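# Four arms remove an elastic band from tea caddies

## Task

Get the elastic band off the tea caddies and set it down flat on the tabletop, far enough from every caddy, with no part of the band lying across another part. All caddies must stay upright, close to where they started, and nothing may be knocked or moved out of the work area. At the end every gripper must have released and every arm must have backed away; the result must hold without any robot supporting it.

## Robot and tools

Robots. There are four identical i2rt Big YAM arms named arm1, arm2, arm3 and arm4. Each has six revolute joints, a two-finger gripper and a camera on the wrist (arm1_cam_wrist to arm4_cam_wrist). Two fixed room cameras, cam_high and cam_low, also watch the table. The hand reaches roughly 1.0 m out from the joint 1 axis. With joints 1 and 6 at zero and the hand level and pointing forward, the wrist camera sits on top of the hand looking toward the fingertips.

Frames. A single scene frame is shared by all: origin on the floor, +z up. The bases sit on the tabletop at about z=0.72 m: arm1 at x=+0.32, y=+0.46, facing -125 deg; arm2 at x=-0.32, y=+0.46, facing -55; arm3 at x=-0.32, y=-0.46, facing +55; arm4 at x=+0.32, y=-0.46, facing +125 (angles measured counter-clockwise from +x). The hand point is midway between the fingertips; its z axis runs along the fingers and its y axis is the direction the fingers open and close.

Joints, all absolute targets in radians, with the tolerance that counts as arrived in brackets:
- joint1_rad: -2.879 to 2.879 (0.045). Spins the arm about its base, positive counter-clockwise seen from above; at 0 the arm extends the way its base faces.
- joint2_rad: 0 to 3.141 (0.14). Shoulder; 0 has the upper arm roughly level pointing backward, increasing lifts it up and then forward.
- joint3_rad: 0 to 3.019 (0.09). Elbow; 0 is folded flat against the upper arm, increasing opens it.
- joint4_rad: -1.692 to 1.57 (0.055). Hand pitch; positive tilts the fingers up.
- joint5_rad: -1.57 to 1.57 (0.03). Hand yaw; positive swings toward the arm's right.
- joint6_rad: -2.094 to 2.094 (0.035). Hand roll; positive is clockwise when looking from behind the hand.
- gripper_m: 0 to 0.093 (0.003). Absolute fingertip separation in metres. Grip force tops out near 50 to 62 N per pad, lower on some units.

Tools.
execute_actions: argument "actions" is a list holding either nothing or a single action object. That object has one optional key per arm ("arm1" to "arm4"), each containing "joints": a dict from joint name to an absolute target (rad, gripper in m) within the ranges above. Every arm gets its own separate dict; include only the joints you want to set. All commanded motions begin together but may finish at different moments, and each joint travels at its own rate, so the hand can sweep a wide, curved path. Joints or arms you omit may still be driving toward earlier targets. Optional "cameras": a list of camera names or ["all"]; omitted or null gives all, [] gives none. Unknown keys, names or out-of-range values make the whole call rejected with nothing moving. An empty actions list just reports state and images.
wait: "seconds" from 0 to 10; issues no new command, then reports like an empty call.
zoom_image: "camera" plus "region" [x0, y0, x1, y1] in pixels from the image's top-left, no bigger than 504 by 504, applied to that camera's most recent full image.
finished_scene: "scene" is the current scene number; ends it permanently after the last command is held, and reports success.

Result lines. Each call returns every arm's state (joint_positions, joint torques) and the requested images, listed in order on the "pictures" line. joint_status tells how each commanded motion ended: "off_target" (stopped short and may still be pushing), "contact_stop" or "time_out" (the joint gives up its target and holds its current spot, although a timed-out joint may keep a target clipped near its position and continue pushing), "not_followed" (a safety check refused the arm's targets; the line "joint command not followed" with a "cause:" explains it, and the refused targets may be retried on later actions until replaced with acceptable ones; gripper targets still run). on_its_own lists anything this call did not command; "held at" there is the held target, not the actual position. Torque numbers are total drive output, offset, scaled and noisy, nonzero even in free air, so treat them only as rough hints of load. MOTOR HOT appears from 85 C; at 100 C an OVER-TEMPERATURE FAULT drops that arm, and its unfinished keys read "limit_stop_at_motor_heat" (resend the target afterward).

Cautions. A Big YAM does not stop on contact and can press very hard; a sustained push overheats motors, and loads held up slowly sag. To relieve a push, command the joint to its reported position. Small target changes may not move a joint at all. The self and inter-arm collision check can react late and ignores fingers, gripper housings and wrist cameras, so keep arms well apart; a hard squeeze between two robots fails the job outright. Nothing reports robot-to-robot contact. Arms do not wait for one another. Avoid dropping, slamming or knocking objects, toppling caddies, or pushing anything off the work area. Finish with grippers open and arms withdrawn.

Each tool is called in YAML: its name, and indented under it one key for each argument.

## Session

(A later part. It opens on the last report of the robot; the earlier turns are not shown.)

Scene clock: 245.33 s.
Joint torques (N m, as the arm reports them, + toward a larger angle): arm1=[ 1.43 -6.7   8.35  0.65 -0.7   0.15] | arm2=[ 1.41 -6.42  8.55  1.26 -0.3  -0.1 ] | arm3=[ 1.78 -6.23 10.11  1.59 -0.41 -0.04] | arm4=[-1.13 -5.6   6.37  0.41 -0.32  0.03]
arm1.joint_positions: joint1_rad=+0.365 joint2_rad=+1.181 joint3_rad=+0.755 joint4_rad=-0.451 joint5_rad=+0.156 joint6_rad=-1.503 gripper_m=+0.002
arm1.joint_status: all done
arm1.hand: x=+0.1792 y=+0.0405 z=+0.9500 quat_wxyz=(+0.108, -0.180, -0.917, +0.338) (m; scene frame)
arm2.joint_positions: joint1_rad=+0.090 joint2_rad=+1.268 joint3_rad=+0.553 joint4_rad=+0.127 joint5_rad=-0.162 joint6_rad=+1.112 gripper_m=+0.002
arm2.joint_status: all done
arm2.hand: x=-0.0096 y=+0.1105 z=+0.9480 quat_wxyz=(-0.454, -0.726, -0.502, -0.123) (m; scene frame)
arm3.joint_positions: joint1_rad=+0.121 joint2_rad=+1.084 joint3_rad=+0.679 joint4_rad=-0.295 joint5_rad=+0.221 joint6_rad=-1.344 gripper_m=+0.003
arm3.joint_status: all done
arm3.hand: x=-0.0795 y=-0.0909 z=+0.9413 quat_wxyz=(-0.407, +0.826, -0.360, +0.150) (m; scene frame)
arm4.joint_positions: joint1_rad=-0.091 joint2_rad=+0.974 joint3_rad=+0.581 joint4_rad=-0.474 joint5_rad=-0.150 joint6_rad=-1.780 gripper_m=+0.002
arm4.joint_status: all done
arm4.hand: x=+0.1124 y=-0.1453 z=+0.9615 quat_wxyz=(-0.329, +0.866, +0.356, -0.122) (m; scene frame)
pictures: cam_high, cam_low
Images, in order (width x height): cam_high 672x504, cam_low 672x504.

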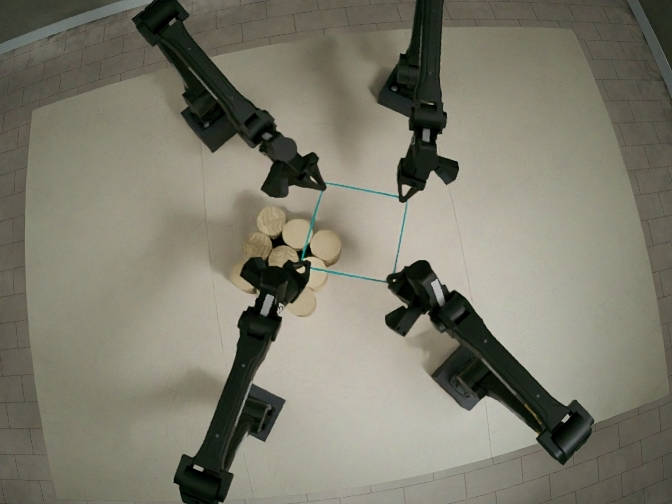

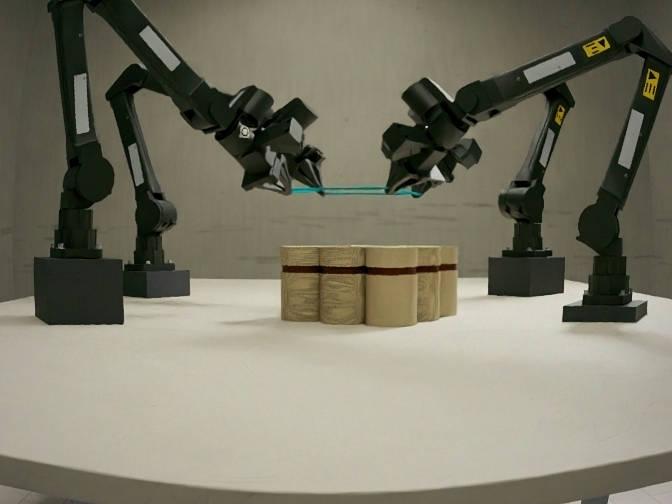

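execute_actions:
  actions:
    - {"arm1":{"joints":{"joint1_rad":0.855,"joint2_rad":1.25,"joint3_rad":0.41,"joint4_rad":-0.085,"joint5_rad":0.295,"joint6_rad":-1.32}},"arm2":{"joints":{"joint1_rad":0.352,"joint2_rad":1.865,"joint3_rad":1.03,"joint4_rad":0.035,"joint5_rad":0.0,"joint6_rad":1.31}},"arm3":{"joints":{"joint1_rad":-0.32,"joint2_rad":1.725,"joint3_rad":1.095,"joint4_rad":-0.155,"joint5_rad":0.0,"joint6_rad":-1.62}},"arm4":{"joints":{"joint1_rad":-0.832,"joint2_rad":1.30,"joint3_rad":0.385,"joint4_rad":0.01,"joint5_rad":-0.30,"joint6_rad":-1.95}}}
  cameras: ["cam_high","cam_low"]

Scene clock: 255.93 s.
Joint torques (N m, as the arm reports them, + toward a larger angle): arm1=[-0.74 -5.48  6.36  2.13 -0.05  0.18] | arm2=[  0.82 -16.54   9.03   1.46   0.35  -0.05] | arm3=[  1.95 -15.86   9.72   2.48  -0.22  -0.04] | arm4=[-1.54 -6.1   4.26  1.74 -0.27  0.06]
arm1.joint_positions: joint1_rad=+0.850 joint2_rad=+1.237 joint3_rad=+0.426 joint4_rad=-0.105 joint5_rad=+0.299 joint6_rad=-1.335 gripper_m=+0.002
arm1.joint_status: all done
arm1.hand: x=+0.3517 y=+0.0886 z=+0.8314 quat_wxyz=(+0.068, -0.054, -0.933, +0.349) (m; scene frame)
arm2.joint_positions: joint1_rad=+0.359 joint2_rad=+1.864 joint3_rad=+0.998 joint4_rad=+0.039 joint5_rad=-0.004 joint6_rad=+1.300 gripper_m=+0.002
arm2.joint_status: all done
arm2.hand: x=+0.1722 y=+0.0995 z=+0.8217 quat_wxyz=(-0.336, -0.769, -0.530, -0.123) (m; scene frame)
arm3.joint_positions: joint1_rad=-0.329 joint2_rad=+1.750 joint3_rad=+1.061 joint4_rad=-0.169 joint5_rad=+0.004 joint6_rad=-1.605 gripper_m=+0.003
arm3.joint_status: all done
arm3.hand: x=+0.1742 y=-0.0995 z=+0.8122 quat_wxyz=(-0.312, +0.841, -0.411, +0.161) (m; scene frame)
arm4.joint_positions: joint1_rad=-0.826 joint2_rad=+1.288 joint3_rad=+0.401 joint4_rad=+0.003 joint5_rad=-0.298 joint6_rad=-1.943 gripper_m=+0.002
arm4.joint_status: all done
arm4.hand: x=+0.3521 y=-0.0841 z=+0.8445 quat_wxyz=(-0.359, +0.925, +0.121, -0.037) (m; scene frame)
pictures: cam_high, cam_low
Images, in order (width x height): cam_high 672x504, cam_low 672x504.

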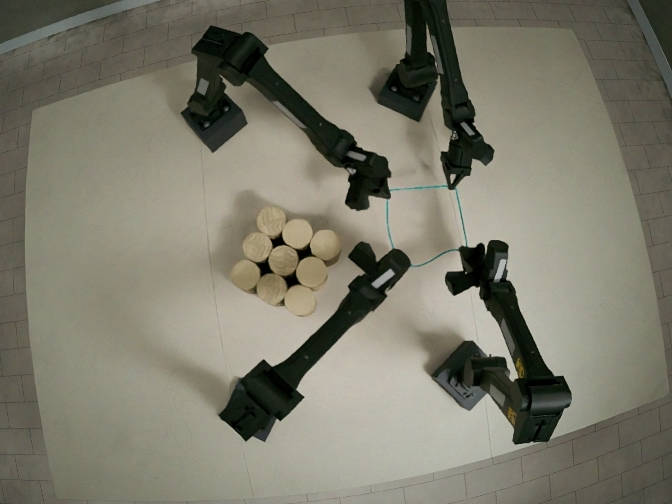

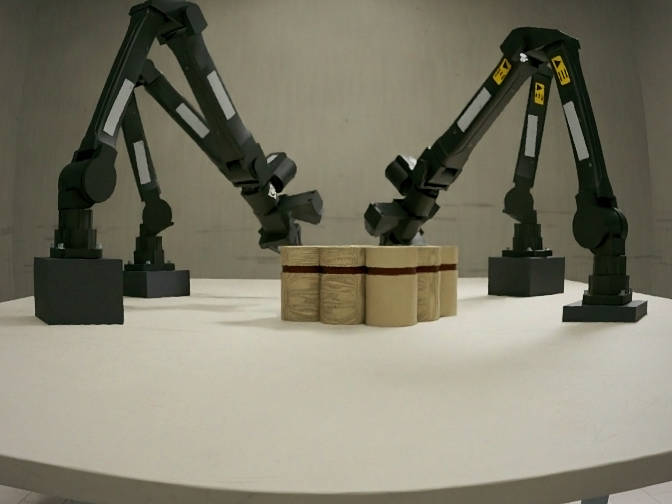

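zoom_image:
  camera: "cam_high"
  region: [320, 130, 540, 330]

Region (320, 130, 540, 330) of cam_high's 672x504 image, scaled by 2.291, with more detail than that image has; it fills the top 458 rows of this view, and the rest is white.

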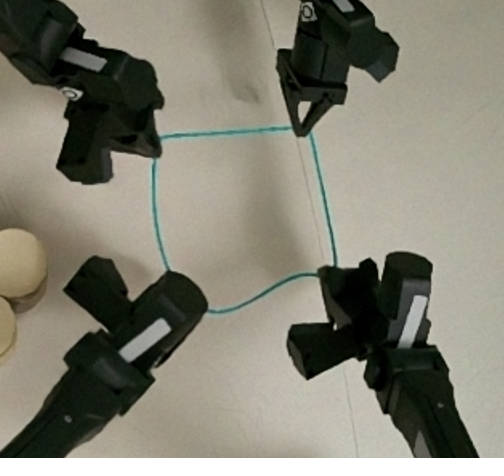

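execute_actions:
  actions:
    - {"arm1":{"joints":{"joint2_rad":1.596,"joint3_rad":0.335,"joint4_rad":0.337}},"arm2":{"joints":{"joint2_rad":2.048,"joint4_rad":0.245}},"arm3":{"joints":{"joint2_rad":1.862,"joint3_rad":1.012,"joint4_rad":0.065}},"arm4":{"joints":{"joint2_rad":1.67,"joint3_rad":0.315,"joint4_rad":0.442}}}
  cameras: ["cam_high","arm1_cam_wrist","arm4_cam_wrist"]

zoom_image:
  camera: "cam_high"
  region: [320, 130, 540, 330]

Scene clock: 261.03 s.
Joint torques (N m, as the arm reports them, + toward a larger angle): arm1=[-0.96 -6.99  3.06  2.12 -0.02  0.13] | arm2=[  0.7  -18.44   6.93   2.31   0.31  -0.07] | arm3=[  1.99 -16.2    7.3    2.8   -0.21  -0.02] | arm4=[-1.6  -7.82  1.09  1.68 -0.21  0.08]
arm1.joint_positions: joint1_rad=+0.850 joint2_rad=+1.580 joint3_rad=+0.355 joint4_rad=+0.320 joint5_rad=+0.299 joint6_rad=-1.332 gripper_m=+0.002
arm1.joint_status: all done
arm1.hand: x=+0.3511 y=+0.0874 z=+0.7488 quat_wxyz=(+0.066, -0.056, -0.931, +0.355) (m; scene frame)
arm2.joint_positions: joint1_rad=+0.359 joint2_rad=+2.057 joint3_rad=+1.009 joint4_rad=+0.232 joint5_rad=-0.004 joint6_rad=+1.300 gripper_m=+0.002
arm2.joint_status: all done
arm2.hand: x=+0.1784 y=+0.0958 z=+0.7441 quat_wxyz=(-0.342, -0.767, -0.529, -0.125) (m; scene frame)
arm3.joint_positions: joint1_rad=-0.329 joint2_rad=+1.886 joint3_rad=+0.999 joint4_rad=+0.042 joint5_rad=+0.004 joint6_rad=-1.606 gripper_m=+0.003
arm3.joint_status: all done
arm3.hand: x=+0.1709 y=-0.1008 z=+0.7391 quat_wxyz=(-0.317, +0.839, -0.410, +0.164) (m; scene frame)
arm4.joint_positions: joint1_rad=-0.826 joint2_rad=+1.654 joint3_rad=+0.334 joint4_rad=+0.437 joint5_rad=-0.298 joint6_rad=-1.945 gripper_m=+0.002
arm4.joint_status: all done
arm4.hand: x=+0.3505 y=-0.0910 z=+0.7597 quat_wxyz=(-0.359, +0.924, +0.123, -0.036) (m; scene frame)
pictures: arm1_cam_wrist, arm4_cam_wrist, cam_high
Images, in order (width x height): arm1_cam_wrist 672x504, arm4_cam_wrist 672x504, cam_high 672x504.

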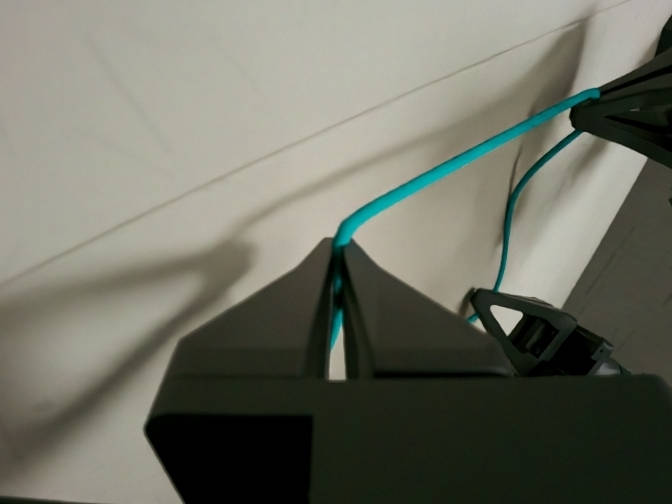

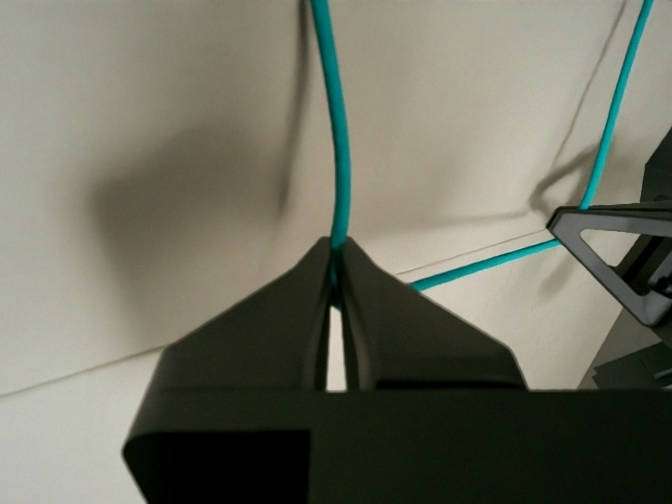

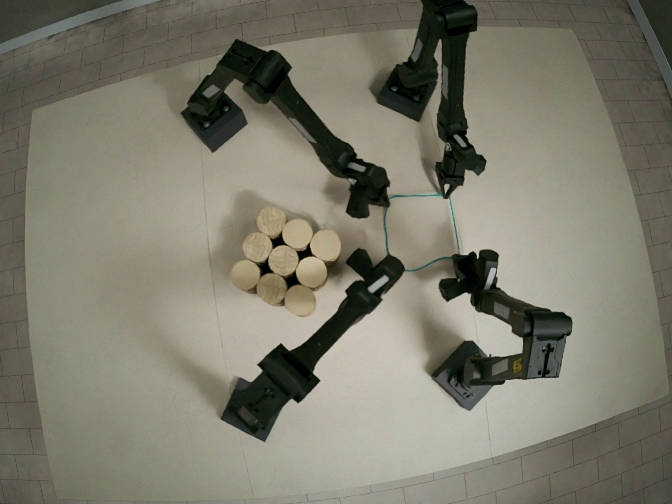

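Region (320, 130, 540, 330) of cam_high's 672x504 image, scaled by 2.291, with more detail than that image has; it fills the top 458 rows of this view, and the rest is white.

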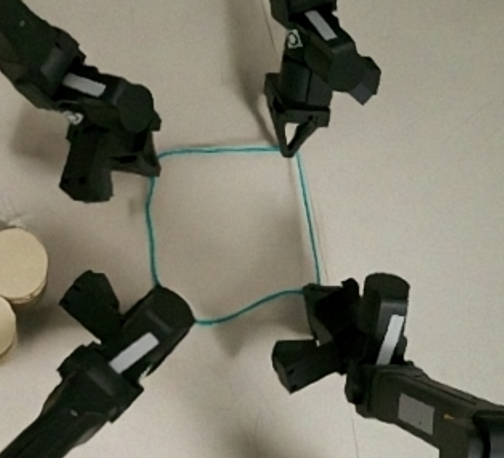

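execute_actions:
  actions:
    - {"arm1":{"joints":{"joint2_rad":1.625,"gripper_m":0.018}},"arm2":{"joints":{"gripper_m":0.018}},"arm3":{"joints":{"gripper_m":0.018}},"arm4":{"joints":{"joint2_rad":1.70,"gripper_m":0.018}}}
  cameras: ["cam_high","arm1_cam_wrist","arm2_cam_wrist","arm3_cam_wrist","arm4_cam_wrist"]

zoom_image:
  camera: "cam_high"
  region: [320, 130, 540, 330]

Scene clock: 263.23 s.
Joint torques (N m, as the arm reports them, + toward a larger angle): arm1=[-0.7  -6.87  3.68  2.04  0.01  0.13] | arm2=[  0.51 -18.4    6.82   2.26   0.33  -0.03] | arm3=[  1.77 -16.15   7.41   2.74  -0.19  -0.02] | arm4=[-1.51 -7.84  1.6   1.57 -0.23  0.08]
arm1.joint_positions: joint1_rad=+0.850 joint2_rad=+1.606 joint3_rad=+0.342 joint4_rad=+0.320 joint5_rad=+0.298 joint6_rad=-1.332 gripper_m=+0.018
arm1.joint_status: all done
arm1.hand: x=+0.3486 y=+0.0985 z=+0.7361 quat_wxyz=(+0.071, -0.053, -0.937, +0.337) (m; scene frame)
arm2.joint_positions: joint1_rad=+0.359 joint2_rad=+2.056 joint3_rad=+1.010 joint4_rad=+0.236 joint5_rad=-0.004 joint6_rad=+1.300 gripper_m=+0.018
arm2.joint_status: all done
arm2.hand: x=+0.1794 y=+0.0950 z=+0.7454 quat_wxyz=(-0.344, -0.766, -0.528, -0.126) (m; scene frame)
arm3.joint_positions: joint1_rad=-0.329 joint2_rad=+1.884 joint3_rad=+0.999 joint4_rad=+0.046 joint5_rad=+0.004 joint6_rad=-1.606 gripper_m=+0.018
arm3.joint_status: all done
arm3.hand: x=+0.1717 y=-0.1002 z=+0.7410 quat_wxyz=(-0.320, +0.838, -0.409, +0.165) (m; scene frame)
arm4.joint_positions: joint1_rad=-0.826 joint2_rad=+1.685 joint3_rad=+0.320 joint4_rad=+0.437 joint5_rad=-0.298 joint6_rad=-1.945 gripper_m=+0.018
arm4.joint_status: all done
arm4.hand: x=+0.3476 y=-0.1041 z=+0.7461 quat_wxyz=(-0.340, +0.932, +0.120, -0.044) (m; scene frame)
pictures: arm1_cam_wrist, arm2_cam_wrist, arm3_cam_wrist, arm4_cam_wrist, cam_high
Images, in order (width x height): arm1_cam_wrist 672x504, arm2_cam_wrist 672x504, arm3_cam_wrist 672x504, arm4_cam_wrist 672x504, cam_high 672x504.

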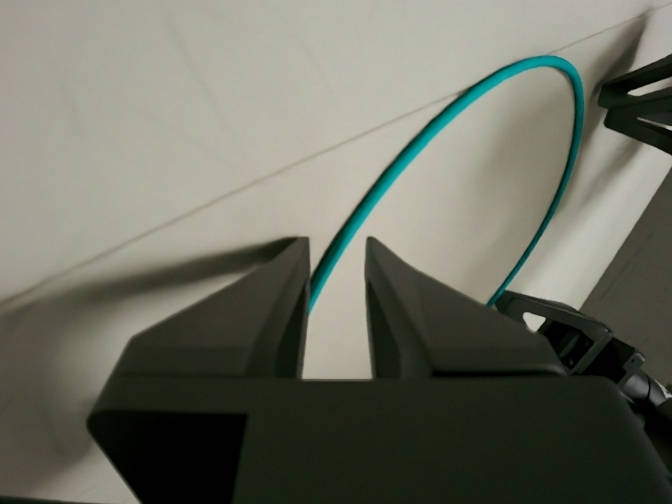

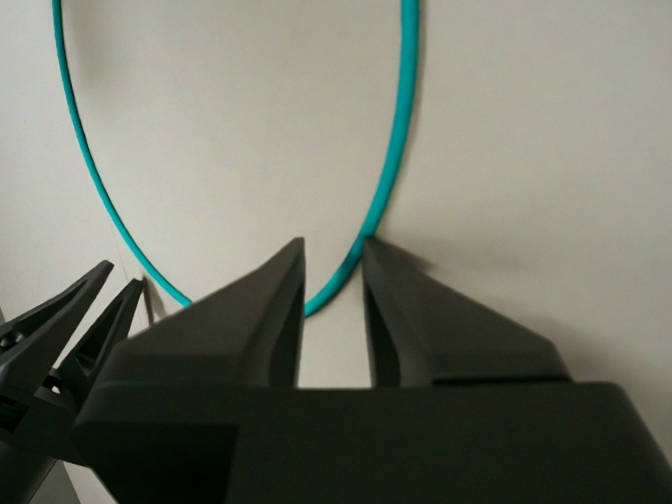

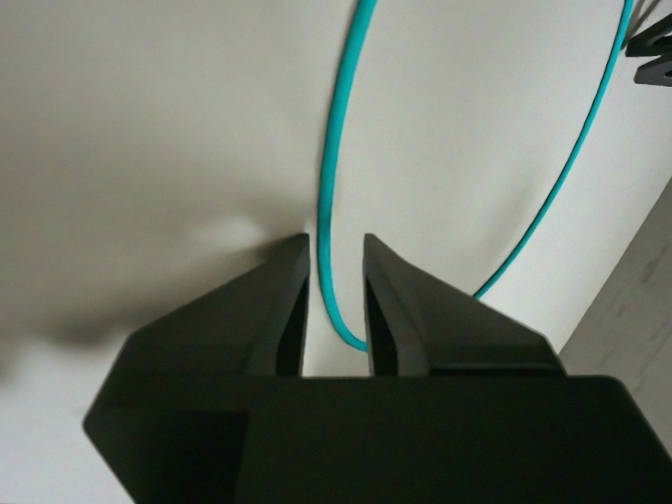

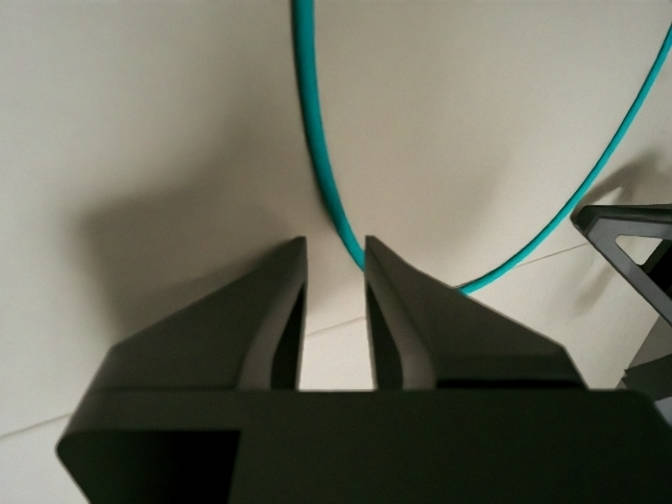

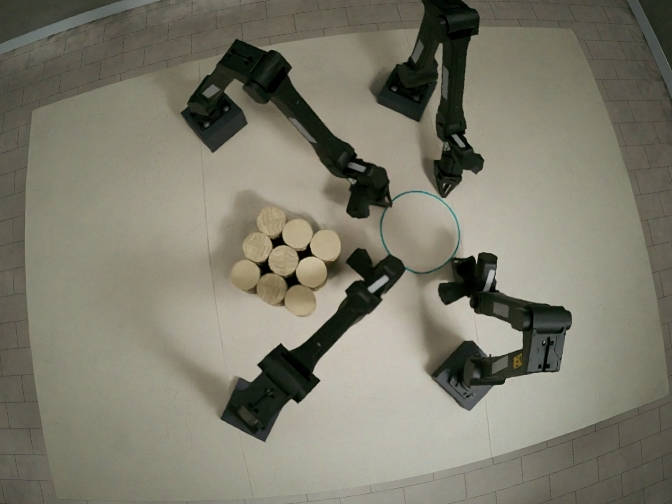

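Region (320, 130, 540, 330) of cam_high's 672x504 image, scaled by 2.291, with more detail than that image has; it fills the top 458 rows of this view, and the rest is white.

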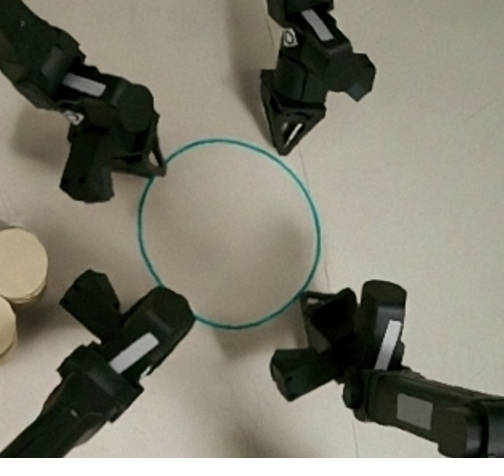

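execute_actions:
  actions:
    - {"arm1":{"joints":{"joint2_rad":1.08,"joint4_rad":-0.12}},"arm2":{"joints":{"joint2_rad":1.62,"joint4_rad":-0.2}},"arm3":{"joints":{"joint2_rad":1.45,"joint4_rad":-0.38}},"arm4":{"joints":{"joint2_rad":1.15,"joint4_rad":-0.02}}}
  cameras: ["cam_high","cam_low"]

zoom_image:
  camera: "cam_high"
  region: [200, 130, 540, 350]

Scene clock: 267.40 s.
Joint torques (N m, as the arm reports them, + toward a larger angle): arm1=[-0.86 -4.54  7.58  1.05  0.03  0.15] | arm2=[  0.93 -13.51   9.88   1.54   0.28  -0.08] | arm3=[  1.8  -10.96   9.27   1.32  -0.18  -0.01] | arm4=[-1.5  -5.68  5.4   1.14 -0.21  0.08]
arm1.joint_positions: joint1_rad=+0.850 joint2_rad=+1.083 joint3_rad=+0.342 joint4_rad=-0.099 joint5_rad=+0.298 joint6_rad=-1.332 gripper_m=+0.018
arm1.joint_status: all done
arm1.hand: x=+0.3466 y=+0.1129 z=+0.8481 quat_wxyz=(+0.057, -0.060, -0.920, +0.383) (m; scene frame)
arm2.joint_positions: joint1_rad=+0.359 joint2_rad=+1.600 joint3_rad=+1.010 joint4_rad=-0.194 joint5_rad=-0.004 joint6_rad=+1.300 gripper_m=+0.018
arm2.joint_status: all done
arm2.hand: x=+0.1581 y=+0.1083 z=+0.9413 quat_wxyz=(-0.355, -0.762, -0.525, -0.129) (m; scene frame)
arm3.joint_positions: joint1_rad=-0.329 joint2_rad=+1.451 joint3_rad=+0.999 joint4_rad=-0.369 joint5_rad=+0.004 joint6_rad=-1.606 gripper_m=+0.018
arm3.joint_status: all done
arm3.hand: x=+0.1288 y=-0.1344 z=+0.9170 quat_wxyz=(-0.327, +0.835, -0.408, +0.169) (m; scene frame)
arm4.joint_positions: joint1_rad=-0.826 joint2_rad=+1.154 joint3_rad=+0.320 joint4_rad=-0.011 joint5_rad=-0.298 joint6_rad=-1.945 gripper_m=+0.018
arm4.joint_status: all done
arm4.hand: x=+0.3458 y=-0.1117 z=+0.8549 quat_wxyz=(-0.376, +0.918, +0.125, -0.030) (m; scene frame)
pictures: cam_high, cam_low
Images, in order (width x height): cam_high 672x504, cam_low 672x504.

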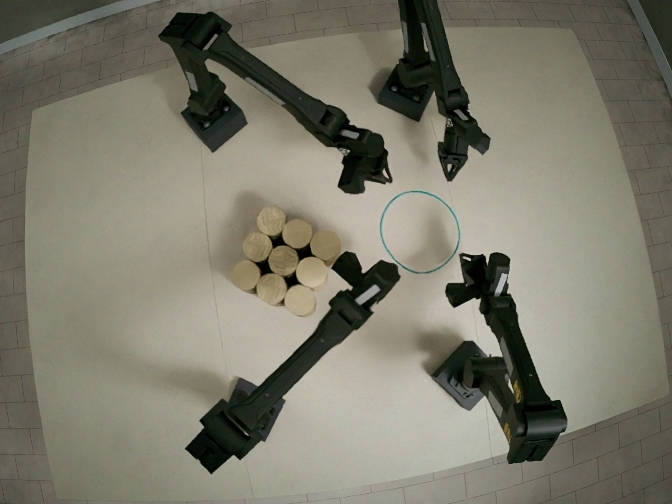

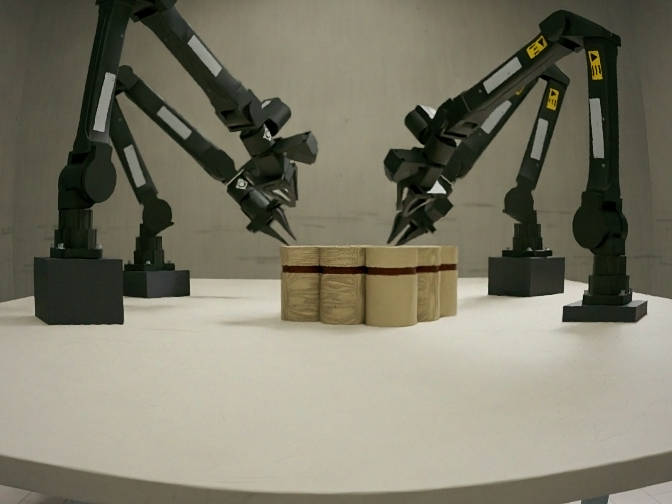

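Region (200, 130, 540, 350) of cam_high's 672x504 image, scaled by 1.482, with more detail than that image has; it fills the top 326 rows of this view, and the rest is white.

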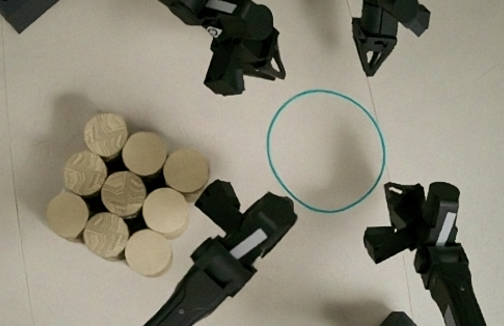

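finished_scene:
  scene: 2

The scene is finished: the task was done.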